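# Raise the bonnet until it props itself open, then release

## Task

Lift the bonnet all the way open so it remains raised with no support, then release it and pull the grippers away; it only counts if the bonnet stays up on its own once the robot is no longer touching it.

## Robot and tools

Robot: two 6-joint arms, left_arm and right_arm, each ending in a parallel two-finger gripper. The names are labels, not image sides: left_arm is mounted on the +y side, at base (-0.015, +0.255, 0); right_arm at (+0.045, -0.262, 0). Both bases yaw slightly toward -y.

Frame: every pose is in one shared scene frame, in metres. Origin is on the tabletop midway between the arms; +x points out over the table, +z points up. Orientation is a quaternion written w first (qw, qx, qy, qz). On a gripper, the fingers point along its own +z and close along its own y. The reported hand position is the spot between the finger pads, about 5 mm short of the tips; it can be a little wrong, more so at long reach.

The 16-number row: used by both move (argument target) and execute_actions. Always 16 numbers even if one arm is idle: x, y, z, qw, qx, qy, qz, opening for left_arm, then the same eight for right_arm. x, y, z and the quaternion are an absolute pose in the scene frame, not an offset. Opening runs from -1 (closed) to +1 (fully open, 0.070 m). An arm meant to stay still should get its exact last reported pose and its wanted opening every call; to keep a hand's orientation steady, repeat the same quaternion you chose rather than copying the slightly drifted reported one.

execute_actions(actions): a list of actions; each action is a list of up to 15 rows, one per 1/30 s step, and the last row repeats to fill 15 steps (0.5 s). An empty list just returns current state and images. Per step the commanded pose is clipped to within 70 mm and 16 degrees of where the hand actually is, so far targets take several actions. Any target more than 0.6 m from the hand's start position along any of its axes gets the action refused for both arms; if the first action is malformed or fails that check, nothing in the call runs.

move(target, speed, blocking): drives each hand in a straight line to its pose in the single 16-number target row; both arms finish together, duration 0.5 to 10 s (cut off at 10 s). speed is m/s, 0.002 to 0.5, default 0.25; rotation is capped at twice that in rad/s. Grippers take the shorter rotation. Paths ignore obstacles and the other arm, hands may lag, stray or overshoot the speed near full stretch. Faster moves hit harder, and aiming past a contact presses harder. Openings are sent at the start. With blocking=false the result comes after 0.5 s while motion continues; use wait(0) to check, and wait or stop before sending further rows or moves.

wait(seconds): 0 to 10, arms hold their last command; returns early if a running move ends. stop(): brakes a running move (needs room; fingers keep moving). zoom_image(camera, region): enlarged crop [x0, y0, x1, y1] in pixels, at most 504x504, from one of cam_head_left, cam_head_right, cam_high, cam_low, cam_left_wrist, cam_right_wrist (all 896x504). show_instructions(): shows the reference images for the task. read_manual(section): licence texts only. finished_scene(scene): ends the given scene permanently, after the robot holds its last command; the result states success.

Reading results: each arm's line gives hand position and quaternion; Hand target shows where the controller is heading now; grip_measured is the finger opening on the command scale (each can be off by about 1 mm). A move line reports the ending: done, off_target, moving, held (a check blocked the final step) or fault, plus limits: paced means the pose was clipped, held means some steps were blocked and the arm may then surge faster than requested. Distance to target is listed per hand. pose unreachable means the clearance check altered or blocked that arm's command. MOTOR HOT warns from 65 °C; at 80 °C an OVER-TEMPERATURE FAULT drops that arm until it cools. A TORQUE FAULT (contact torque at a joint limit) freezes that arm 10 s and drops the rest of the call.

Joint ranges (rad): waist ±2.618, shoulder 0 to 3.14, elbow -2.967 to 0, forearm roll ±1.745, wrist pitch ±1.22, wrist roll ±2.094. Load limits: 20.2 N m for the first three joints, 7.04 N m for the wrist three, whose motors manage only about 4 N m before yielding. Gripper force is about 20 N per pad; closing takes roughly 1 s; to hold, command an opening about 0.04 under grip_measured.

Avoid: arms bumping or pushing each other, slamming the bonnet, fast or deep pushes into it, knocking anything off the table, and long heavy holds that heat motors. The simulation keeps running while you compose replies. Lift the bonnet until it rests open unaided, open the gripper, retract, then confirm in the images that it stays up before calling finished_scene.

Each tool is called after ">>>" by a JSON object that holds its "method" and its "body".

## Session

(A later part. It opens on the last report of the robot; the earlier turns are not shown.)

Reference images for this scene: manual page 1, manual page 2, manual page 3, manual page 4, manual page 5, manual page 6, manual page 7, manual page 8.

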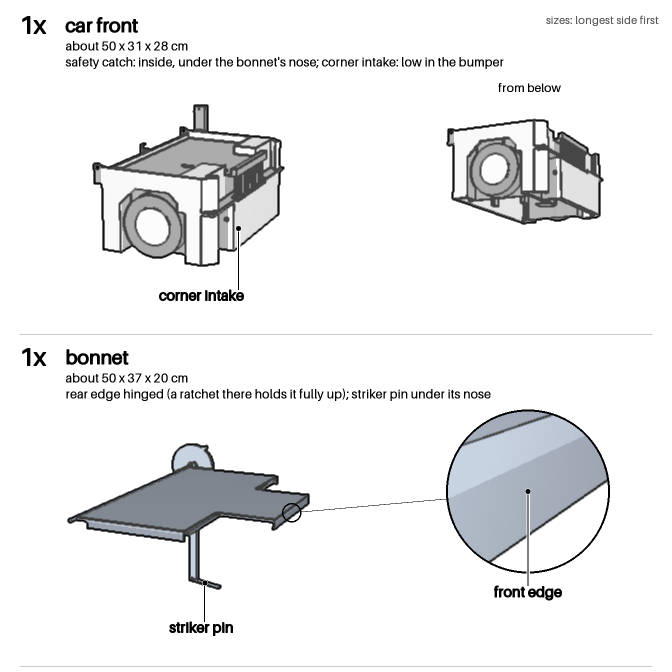

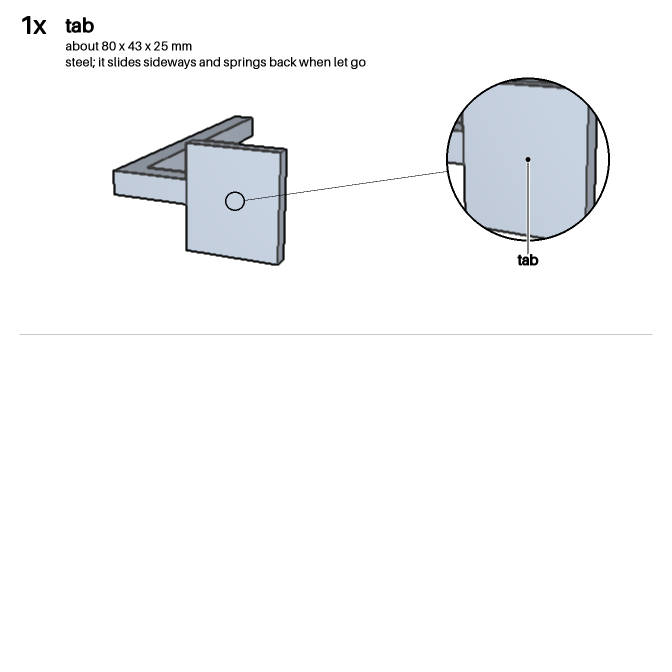

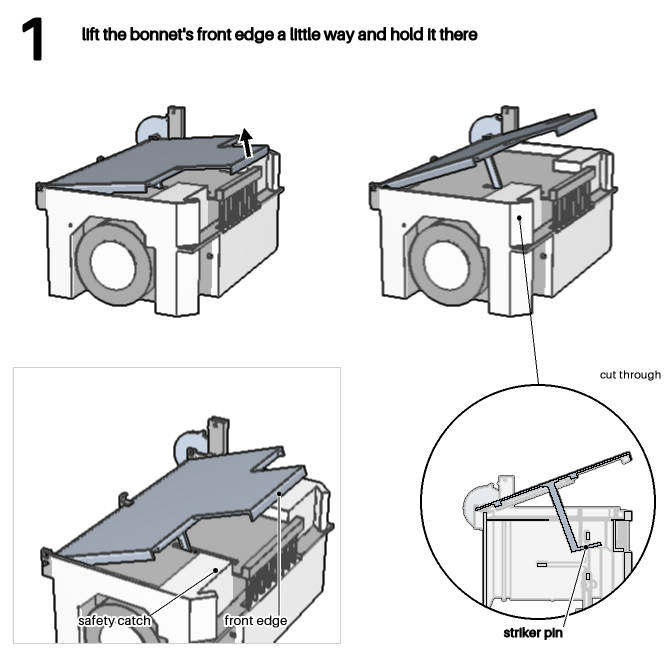

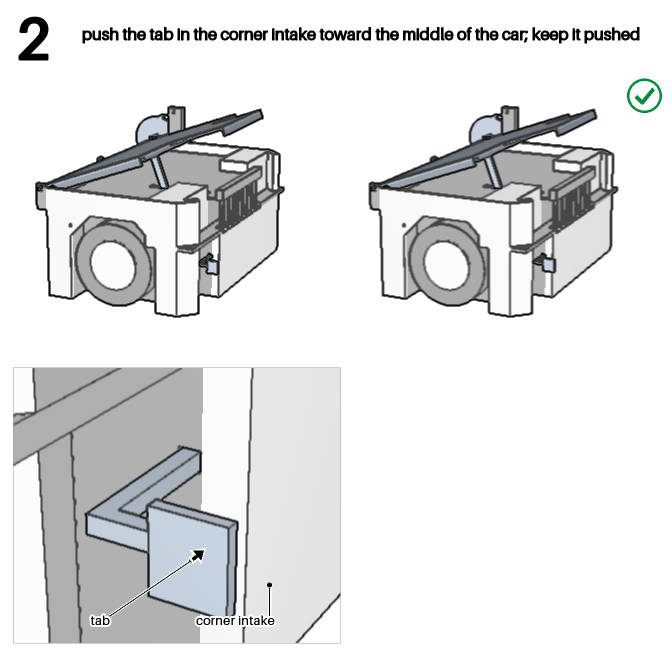

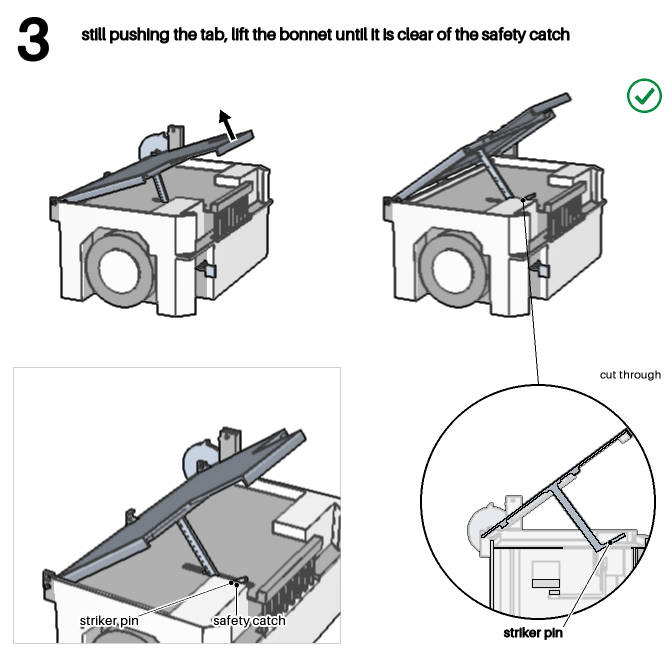

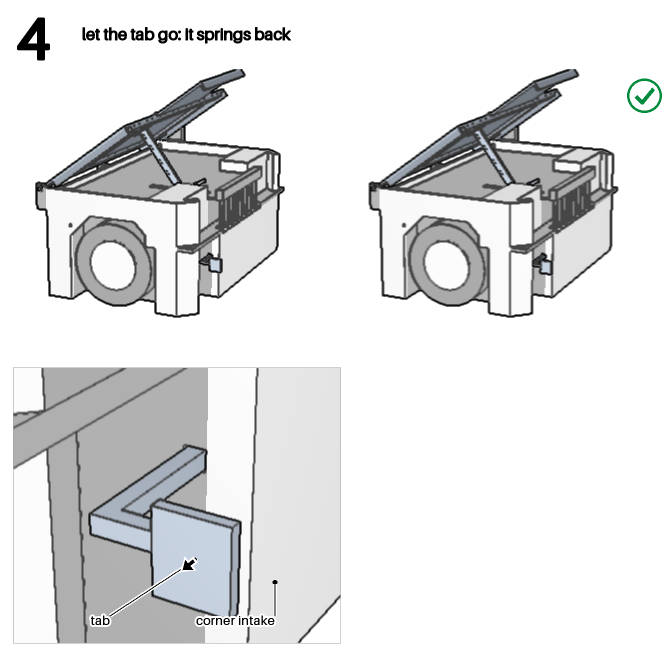

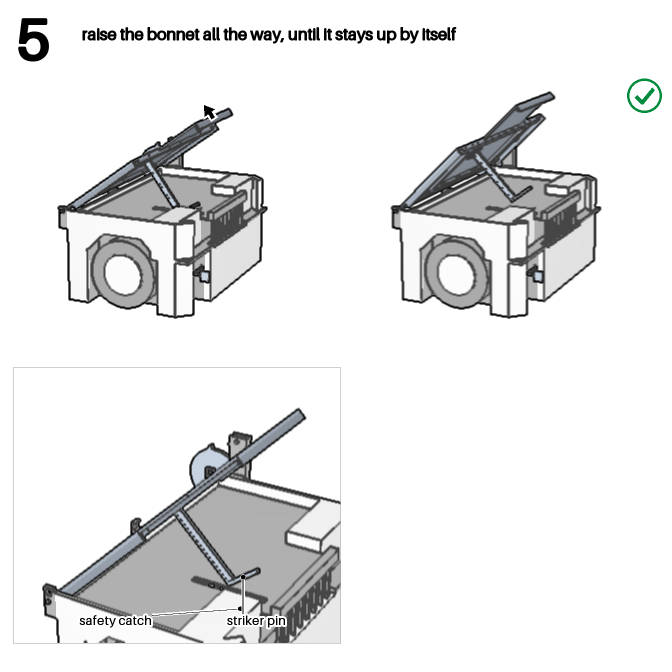

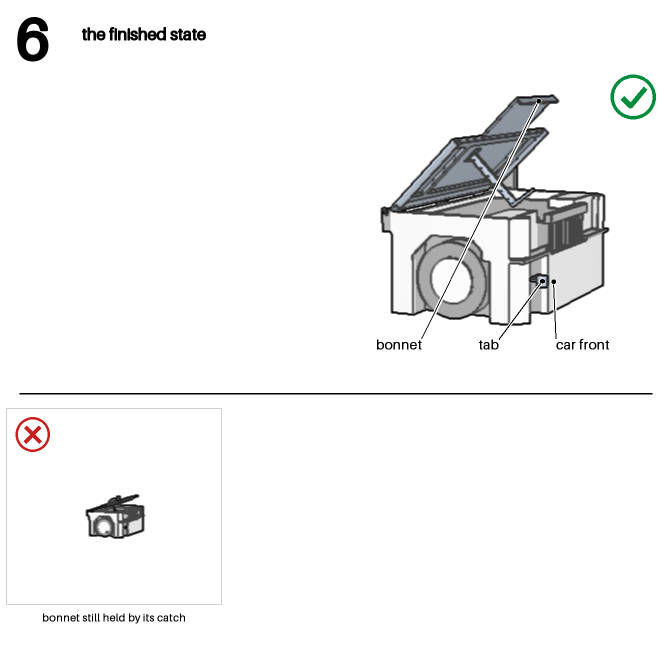

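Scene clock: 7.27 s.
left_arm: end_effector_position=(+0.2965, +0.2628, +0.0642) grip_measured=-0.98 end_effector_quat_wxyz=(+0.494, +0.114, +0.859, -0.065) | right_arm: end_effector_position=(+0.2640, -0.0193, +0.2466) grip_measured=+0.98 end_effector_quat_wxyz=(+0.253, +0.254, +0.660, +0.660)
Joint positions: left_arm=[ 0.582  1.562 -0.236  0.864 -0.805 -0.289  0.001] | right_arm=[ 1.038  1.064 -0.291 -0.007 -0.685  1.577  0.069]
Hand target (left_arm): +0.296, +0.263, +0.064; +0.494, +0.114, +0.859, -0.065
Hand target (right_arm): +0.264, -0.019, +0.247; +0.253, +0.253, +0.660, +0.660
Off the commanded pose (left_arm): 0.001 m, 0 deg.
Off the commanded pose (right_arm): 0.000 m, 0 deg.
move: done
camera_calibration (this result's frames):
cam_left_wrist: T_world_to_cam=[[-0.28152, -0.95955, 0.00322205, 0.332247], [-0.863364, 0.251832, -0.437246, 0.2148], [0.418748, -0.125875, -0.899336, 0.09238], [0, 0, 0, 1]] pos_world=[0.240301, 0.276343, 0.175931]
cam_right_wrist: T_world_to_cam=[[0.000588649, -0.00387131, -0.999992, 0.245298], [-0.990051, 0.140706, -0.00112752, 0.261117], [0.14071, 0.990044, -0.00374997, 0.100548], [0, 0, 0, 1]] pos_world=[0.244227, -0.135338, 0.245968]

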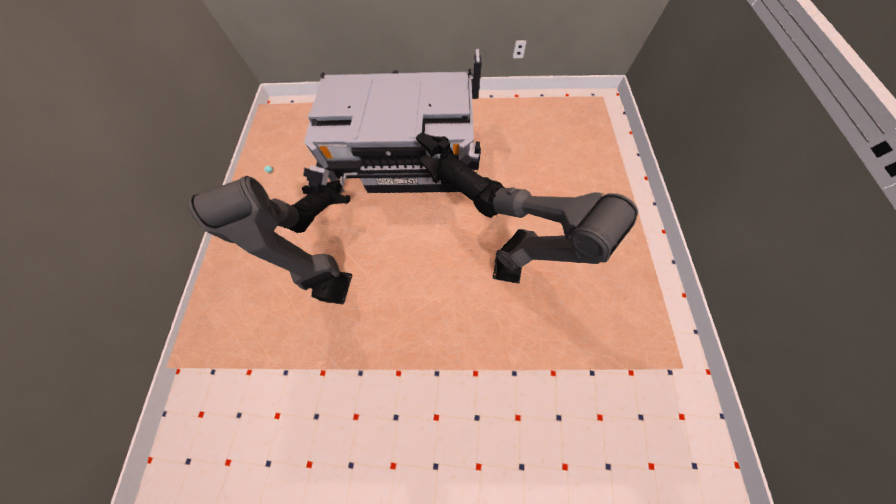

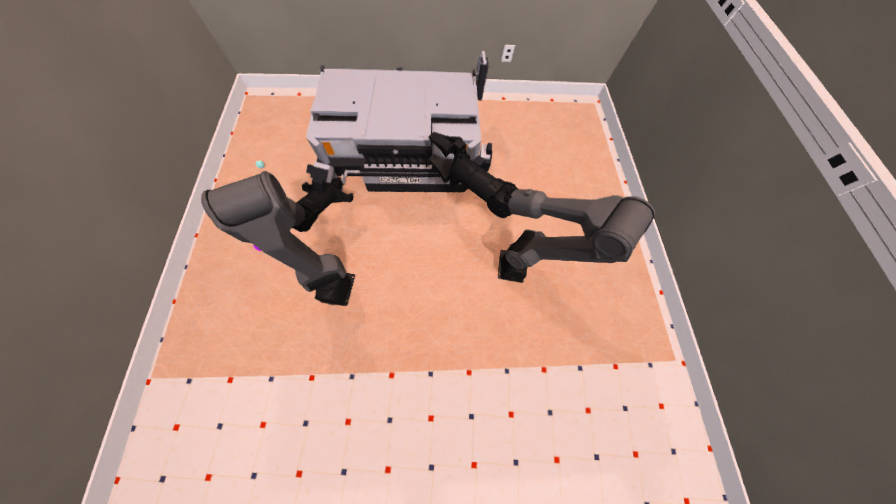

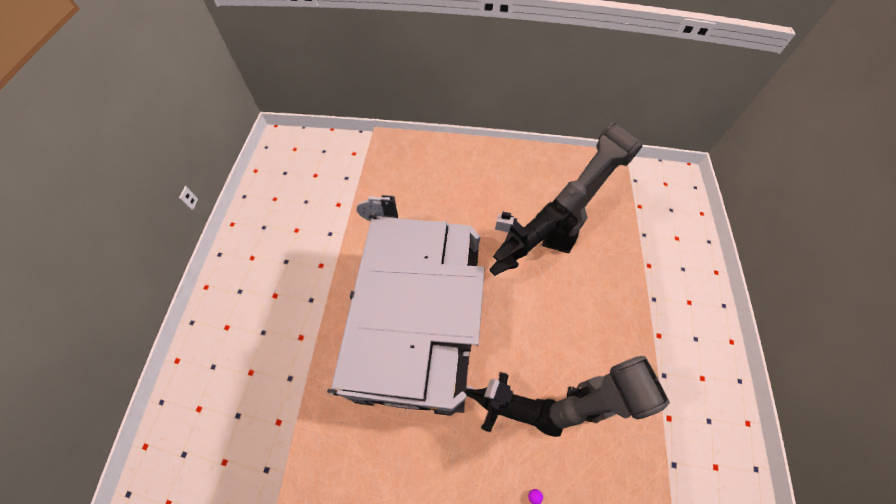

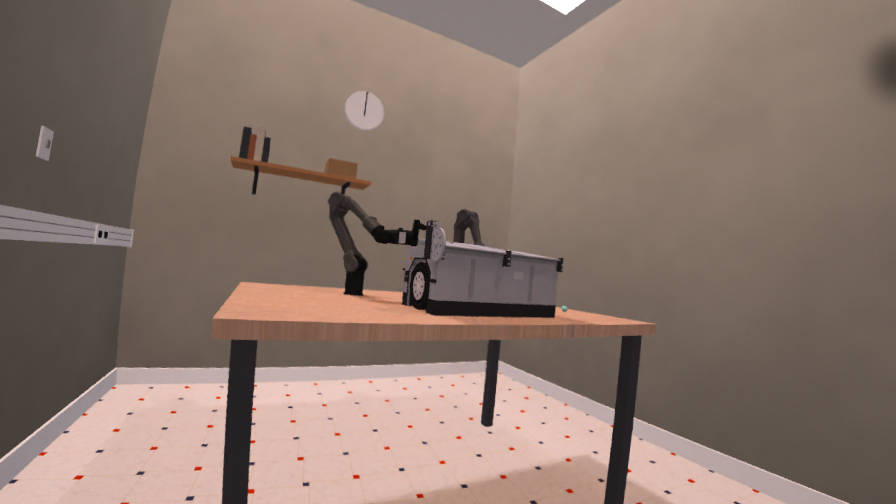

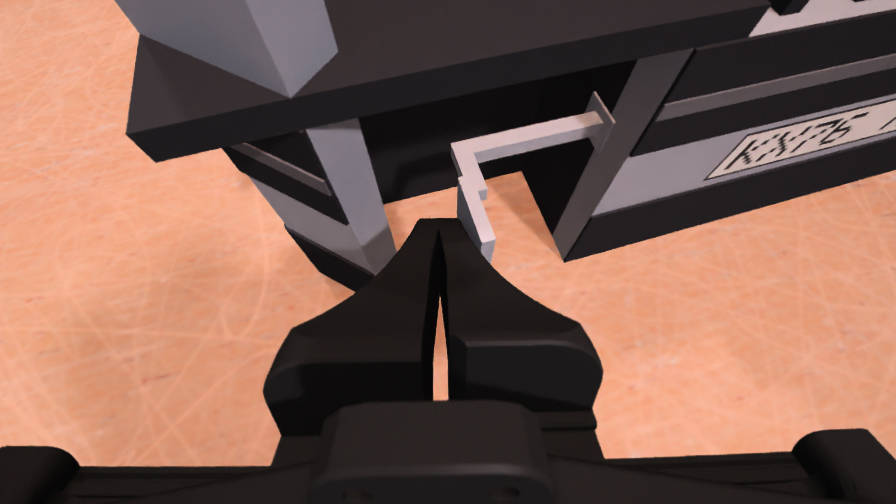

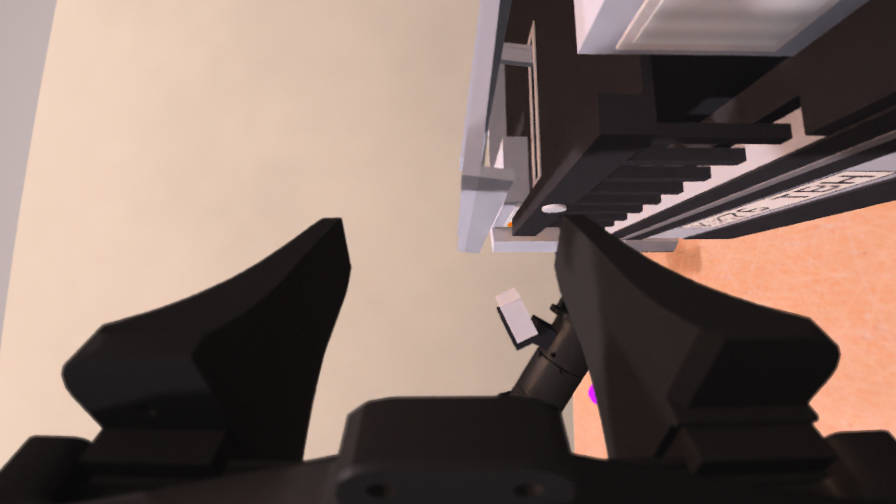

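>>> {"method": "move", "body": {"target": [0.297,0.263,0.065,0.4957,0.113,0.8586,-0.0653,-1, 0.300,0.021,0.254,0.2534,0.2534,0.6601,0.6601,1], "speed": 0.08}}

>>> {"method": "move", "body": {"target": [0.297,0.263,0.065,0.4957,0.113,0.8586,-0.0653,-1, 0.307,0.021,0.312,0.258,0.258,0.6584,0.6584,1], "speed": 0.05}}

>>> {"method": "move", "body": {"target": [0.298,0.249,0.065,0.4957,0.113,0.8586,-0.0653,-1, 0.310,0.021,0.322,0.2595,0.2595,0.6578,0.6578,1], "speed": 0.02}}

Scene clock: 8.37 s.
left_arm: end_effector_position=(+0.2970, +0.2629, +0.0649) grip_measured=-0.98 end_effector_quat_wxyz=(+0.496, +0.113, +0.859, -0.065) | right_arm: end_effector_position=(+0.2998, +0.0216, +0.2542) grip_measured=+0.98 end_effector_quat_wxyz=(+0.254, +0.253, +0.660, +0.660)
Joint positions: left_arm=[ 0.583  1.562 -0.237  0.864 -0.807 -0.291  0.001] | right_arm=[ 1.044  1.284 -0.468  0.005 -0.729  1.567  0.069]
Hand target (left_arm): +0.297, +0.263, +0.065; +0.496, +0.113, +0.859, -0.065
Hand target (right_arm): +0.300, +0.021, +0.254; +0.253, +0.253, +0.660, +0.660
Off the commanded pose (left_arm): 0.000 m, 0 deg.
Off the commanded pose (right_arm): 0.001 m, 0 deg.
move: done
camera_calibration (this result's frames):
cam_left_wrist: T_world_to_cam=[[-0.280404, -0.959869, 0.00504527, 0.332103], [-0.862547, 0.24966, -0.440094, 0.215995], [0.421173, -0.127756, -0.897938, 0.0925209], [0, 0, 0, 1]] pos_world=[0.240461, 0.27667, 0.17646]
cam_right_wrist: T_world_to_cam=[[0.00202024, -0.00349124, -0.999992, 0.252612], [-0.989967, 0.141279, -0.00249323, 0.291074], [0.141287, 0.989964, -0.0031708, 0.0547965], [0, 0, 0, 1]] pos_world=[0.279902, -0.0944873, 0.25351]

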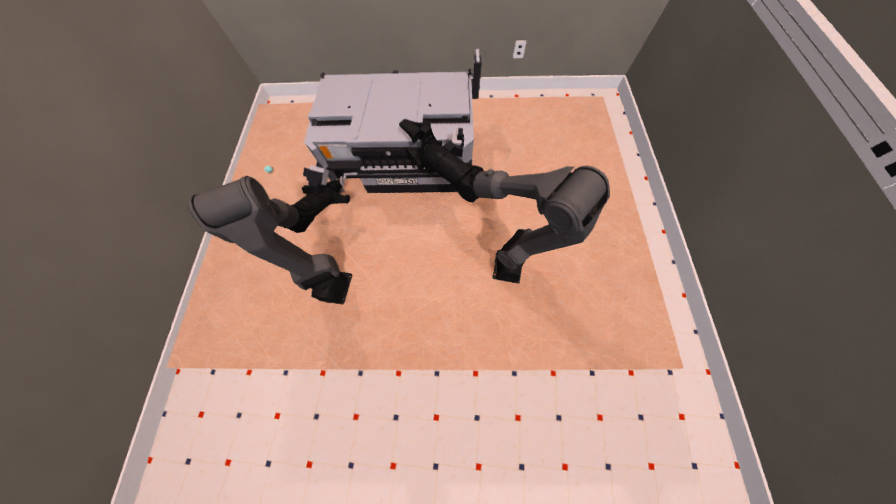

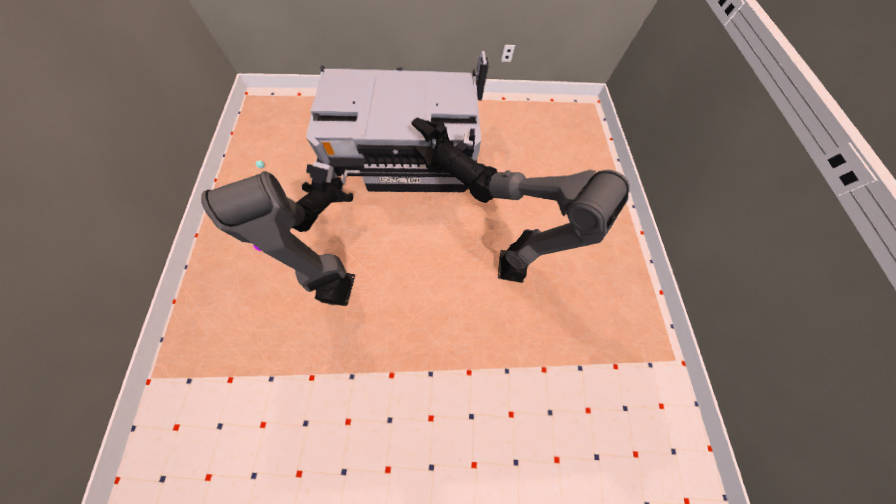

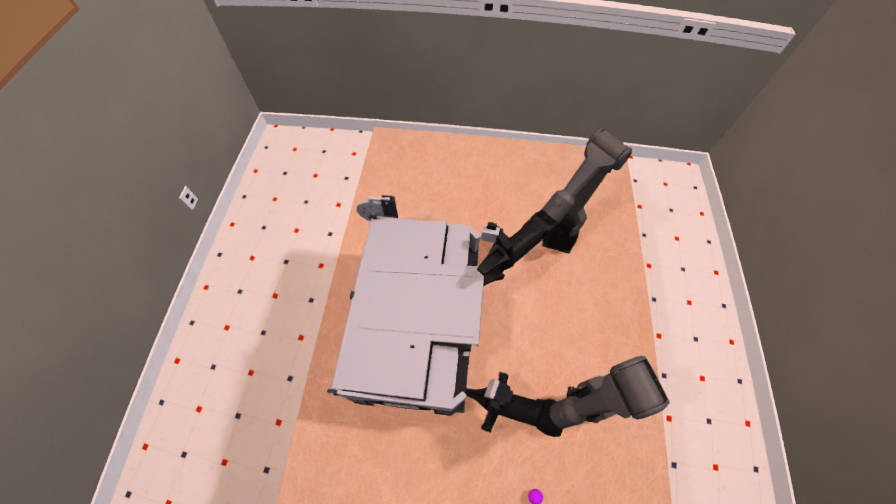

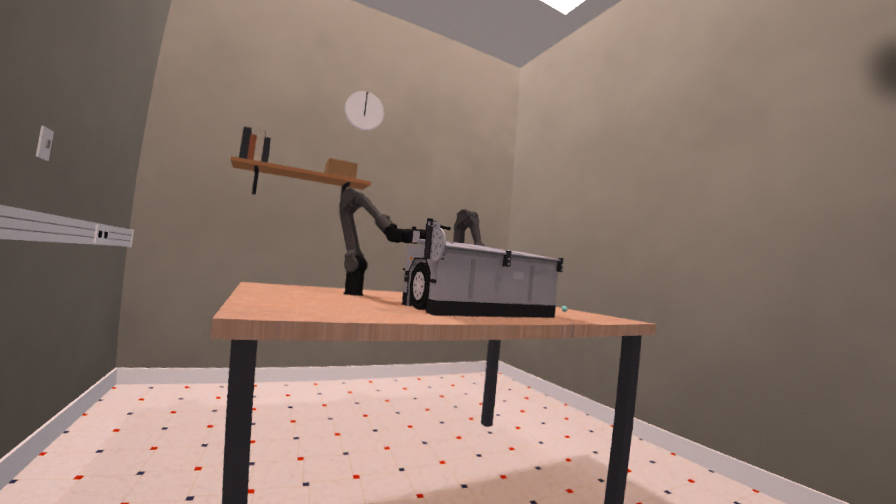

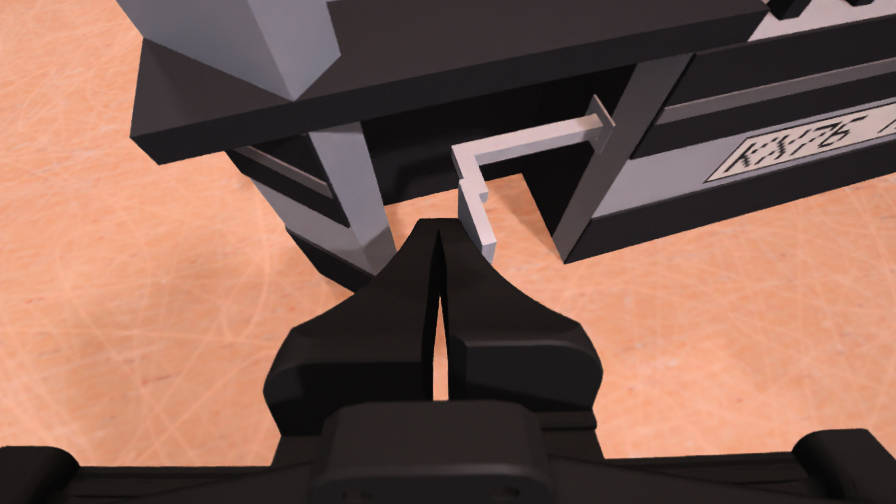

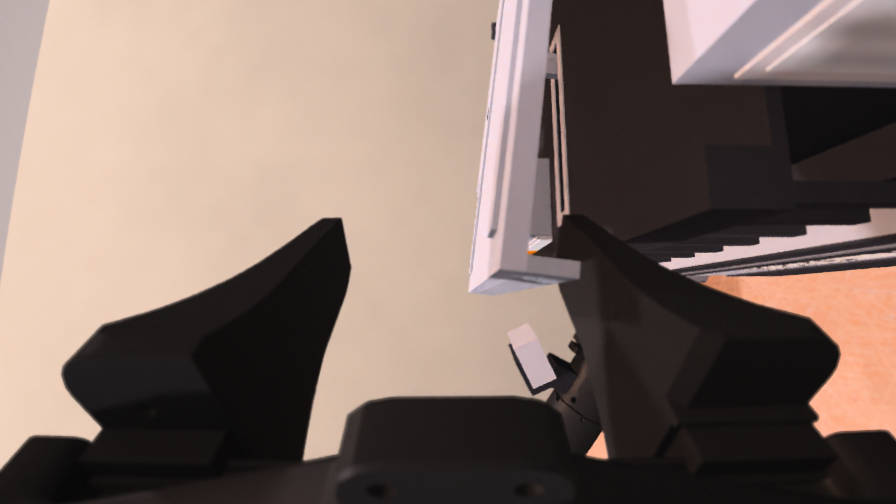

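Scene clock: 9.80 s.
left_arm: end_effector_position=(+0.2970, +0.2630, +0.0650) grip_measured=-0.98 end_effector_quat_wxyz=(+0.496, +0.113, +0.859, -0.065) | right_arm: end_effector_position=(+0.3082, +0.0211, +0.3119) grip_measured=+0.99 end_effector_quat_wxyz=(+0.258, +0.259, +0.658, +0.658)
Joint positions: left_arm=[ 0.583  1.561 -0.237  0.864 -0.807 -0.291  0.001] | right_arm=[ 1.026  1.18  -0.653  0.003 -0.44   1.569  0.07 ]
Hand target (left_arm): +0.297, +0.263, +0.065; +0.496, +0.113, +0.859, -0.065
Hand target (right_arm): +0.307, +0.022, +0.312; +0.258, +0.258, +0.658, +0.658
Off the commanded pose (left_arm): 0.000 m, 0 deg.
Off the commanded pose (right_arm): 0.001 m, 0 deg.
move: done
camera_calibration (this result's frames):
cam_left_wrist: T_world_to_cam=[[-0.280301, -0.9599, 0.00476619, 0.332151], [-0.862409, 0.249646, -0.440371, 0.216032], [0.421523, -0.127547, -0.897803, 0.0924574], [0, 0, 0, 1]] pos_world=[0.240438, 0.276693, 0.17656]
cam_right_wrist: T_world_to_cam=[[0.000917674, -0.00301712, -0.999995, 0.310613], [-0.987524, 0.157465, -0.00138132, 0.298238], [0.157468, 0.98752, -0.00283498, 0.0492019], [0, 0, 0, 1]] pos_world=[0.286484, -0.0946127, 0.311163]

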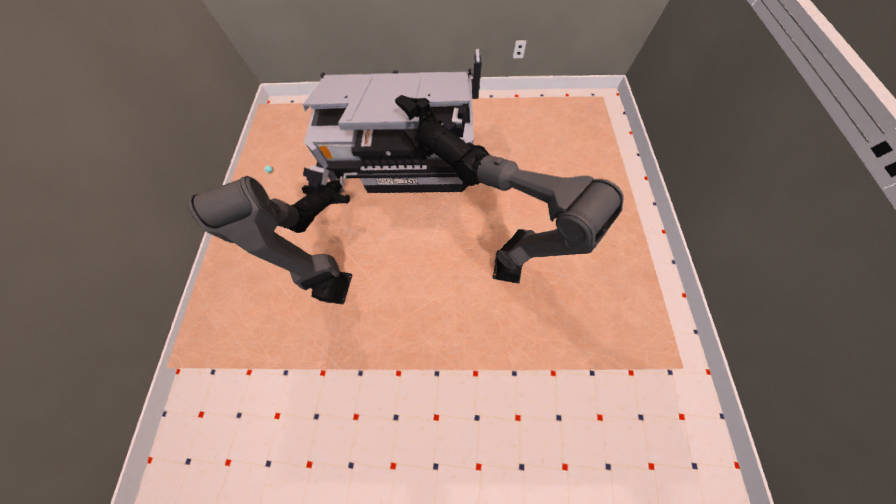

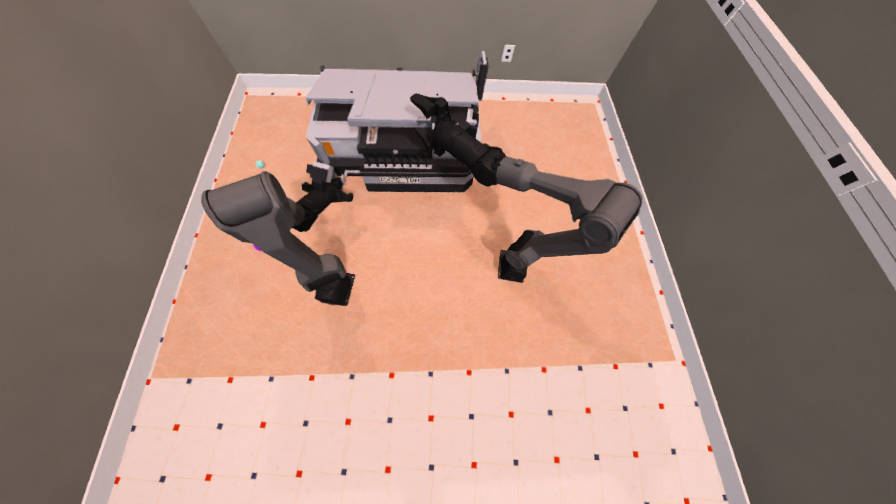

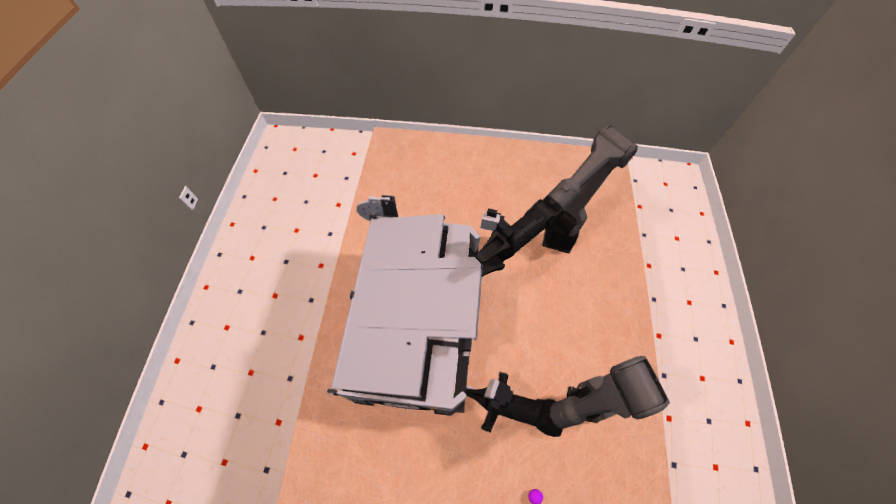

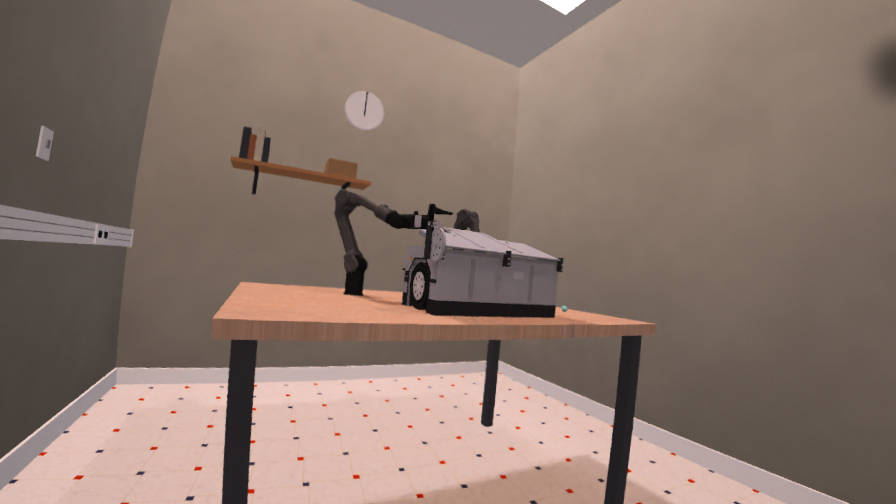

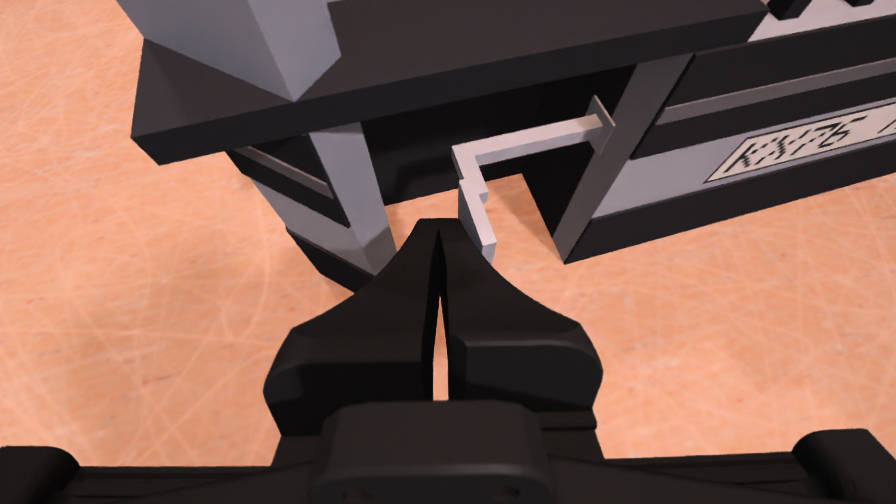

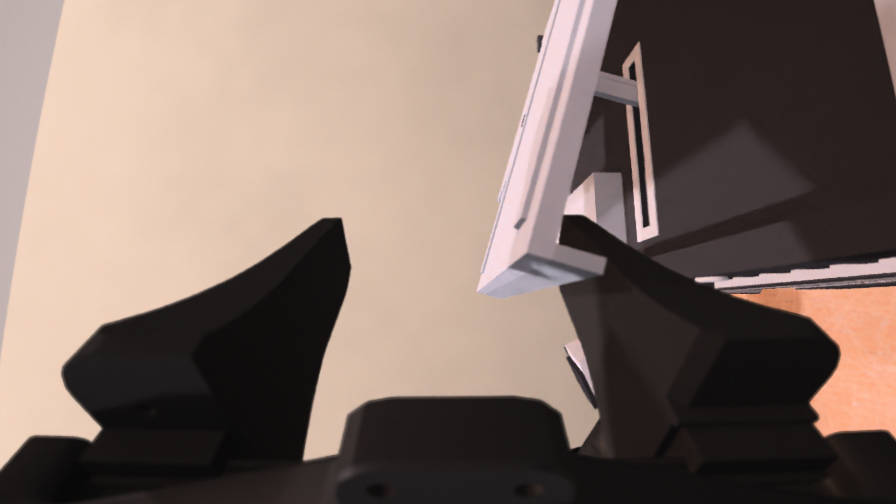

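Scene clock: 10.73 s.
left_arm: end_effector_position=(+0.2979, +0.2496, +0.0650) grip_measured=-0.98 end_effector_quat_wxyz=(+0.496, +0.112, +0.859, -0.064) | right_arm: end_effector_position=(+0.3103, +0.0209, +0.3220) grip_measured=+0.99 end_effector_quat_wxyz=(+0.260, +0.260, +0.658, +0.658)
Joint positions: left_arm=[ 0.486  1.549 -0.221  0.747 -0.785 -0.256  0.001] | right_arm=[ 1.02   1.171 -0.689 -0.005 -0.394  1.575  0.07 ]
Hand target (left_arm): +0.298, +0.249, +0.065; +0.495, +0.113, +0.859, -0.065
Hand target (right_arm): +0.310, +0.021, +0.322; +0.259, +0.259, +0.658, +0.658
Off the commanded pose (left_arm): 0.001 m, 0 deg.
Off the commanded pose (right_arm): 0.000 m, 0 deg.
move: done
camera_calibration (this result's frames):
cam_left_wrist: T_world_to_cam=[[-0.278469, -0.960438, 0.00383318, 0.319223], [-0.863108, 0.248495, -0.439654, 0.220571], [0.421308, -0.125738, -0.898159, 0.0899889], [0, 0, 0, 1]] pos_world=[0.241357, 0.263098, 0.176576]
cam_right_wrist: T_world_to_cam=[[0.00135454, -0.00377804, -0.999992, 0.320602], [-0.987084, 0.160191, -0.00194227, 0.300261], [0.160197, 0.987079, -0.00351225, 0.0484589], [0, 0, 0, 1]] pos_world=[0.288186, -0.0947208, 0.321353]

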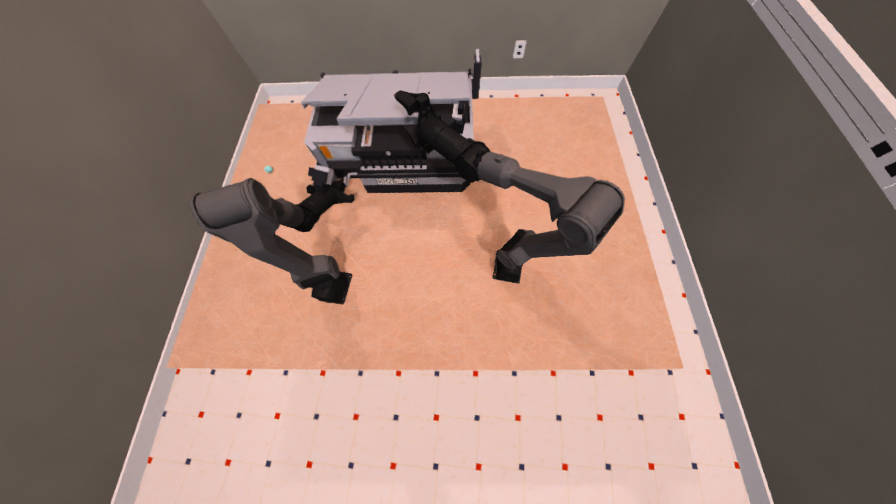

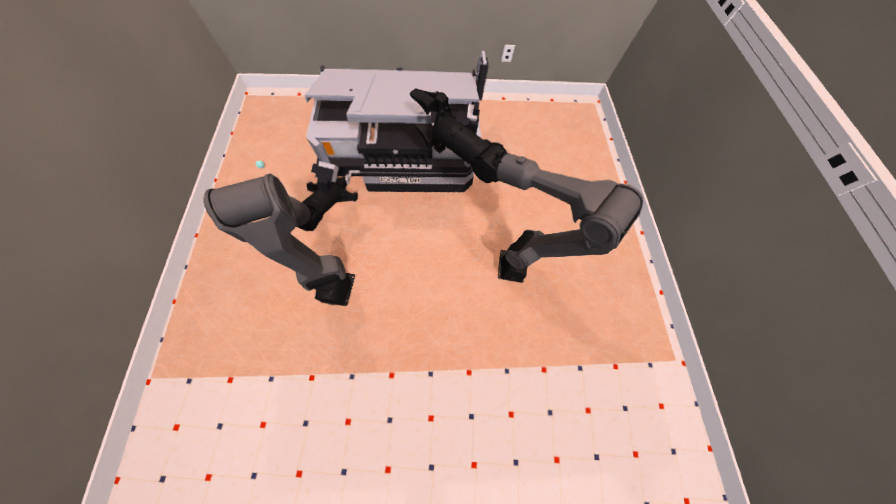

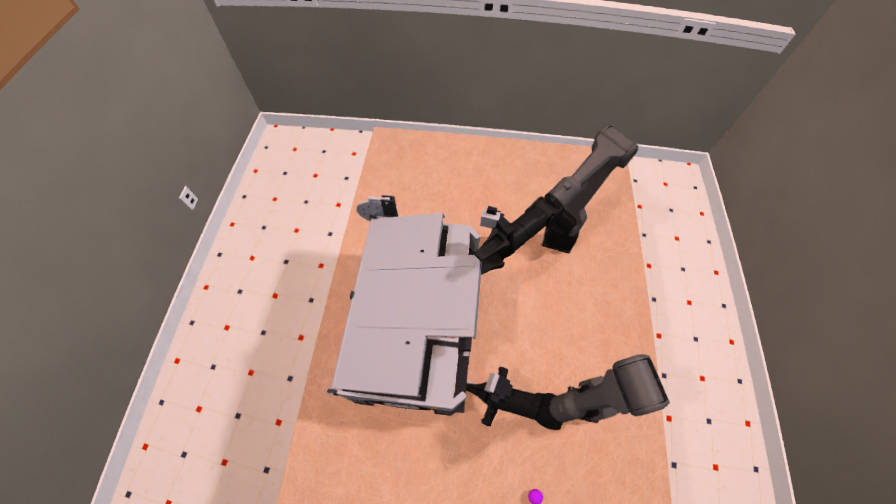

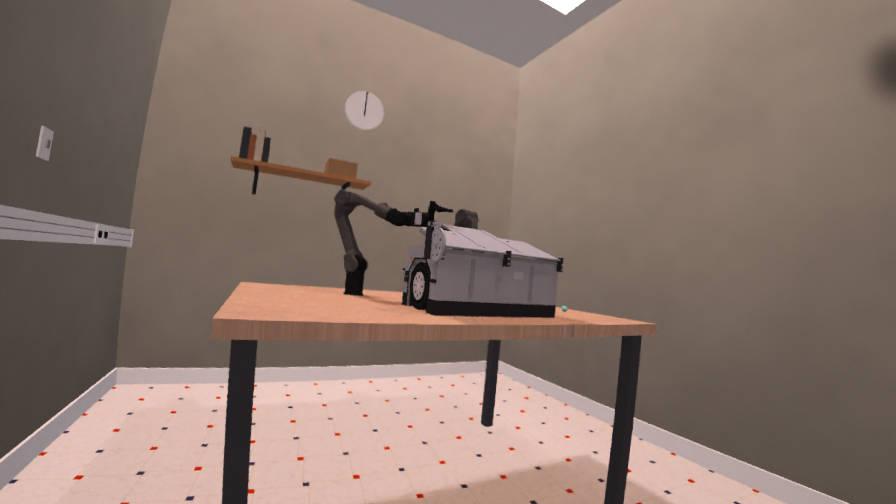

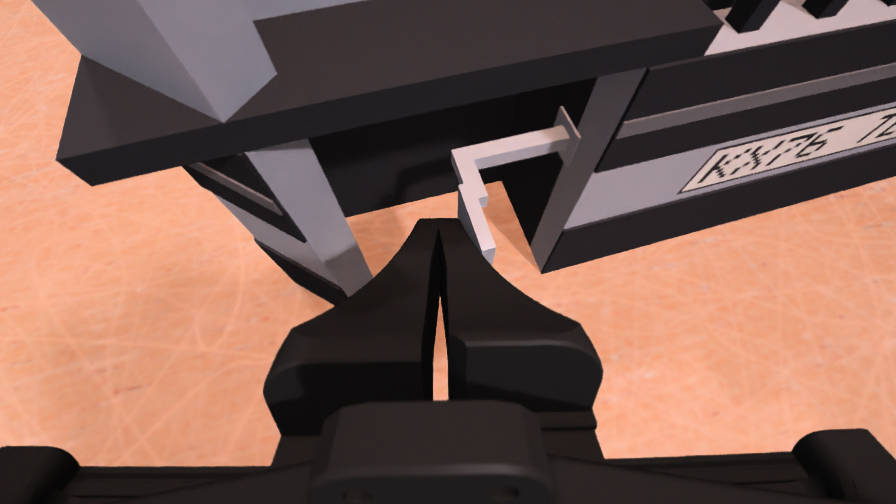

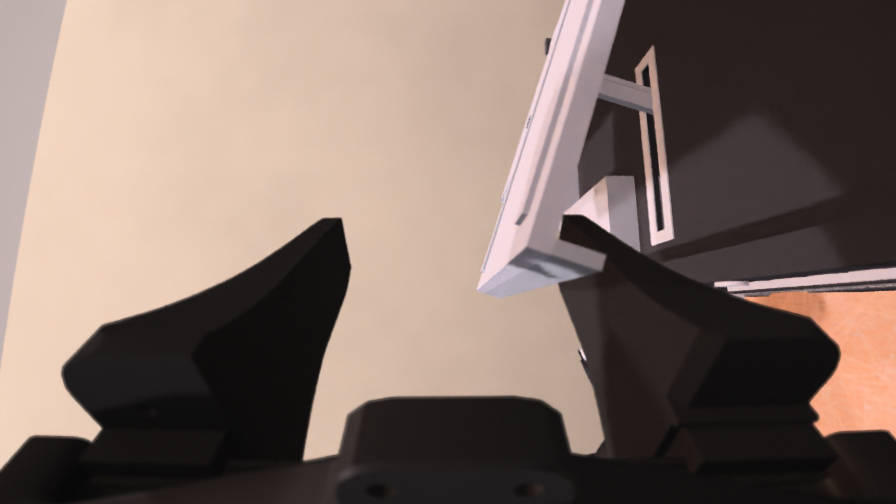

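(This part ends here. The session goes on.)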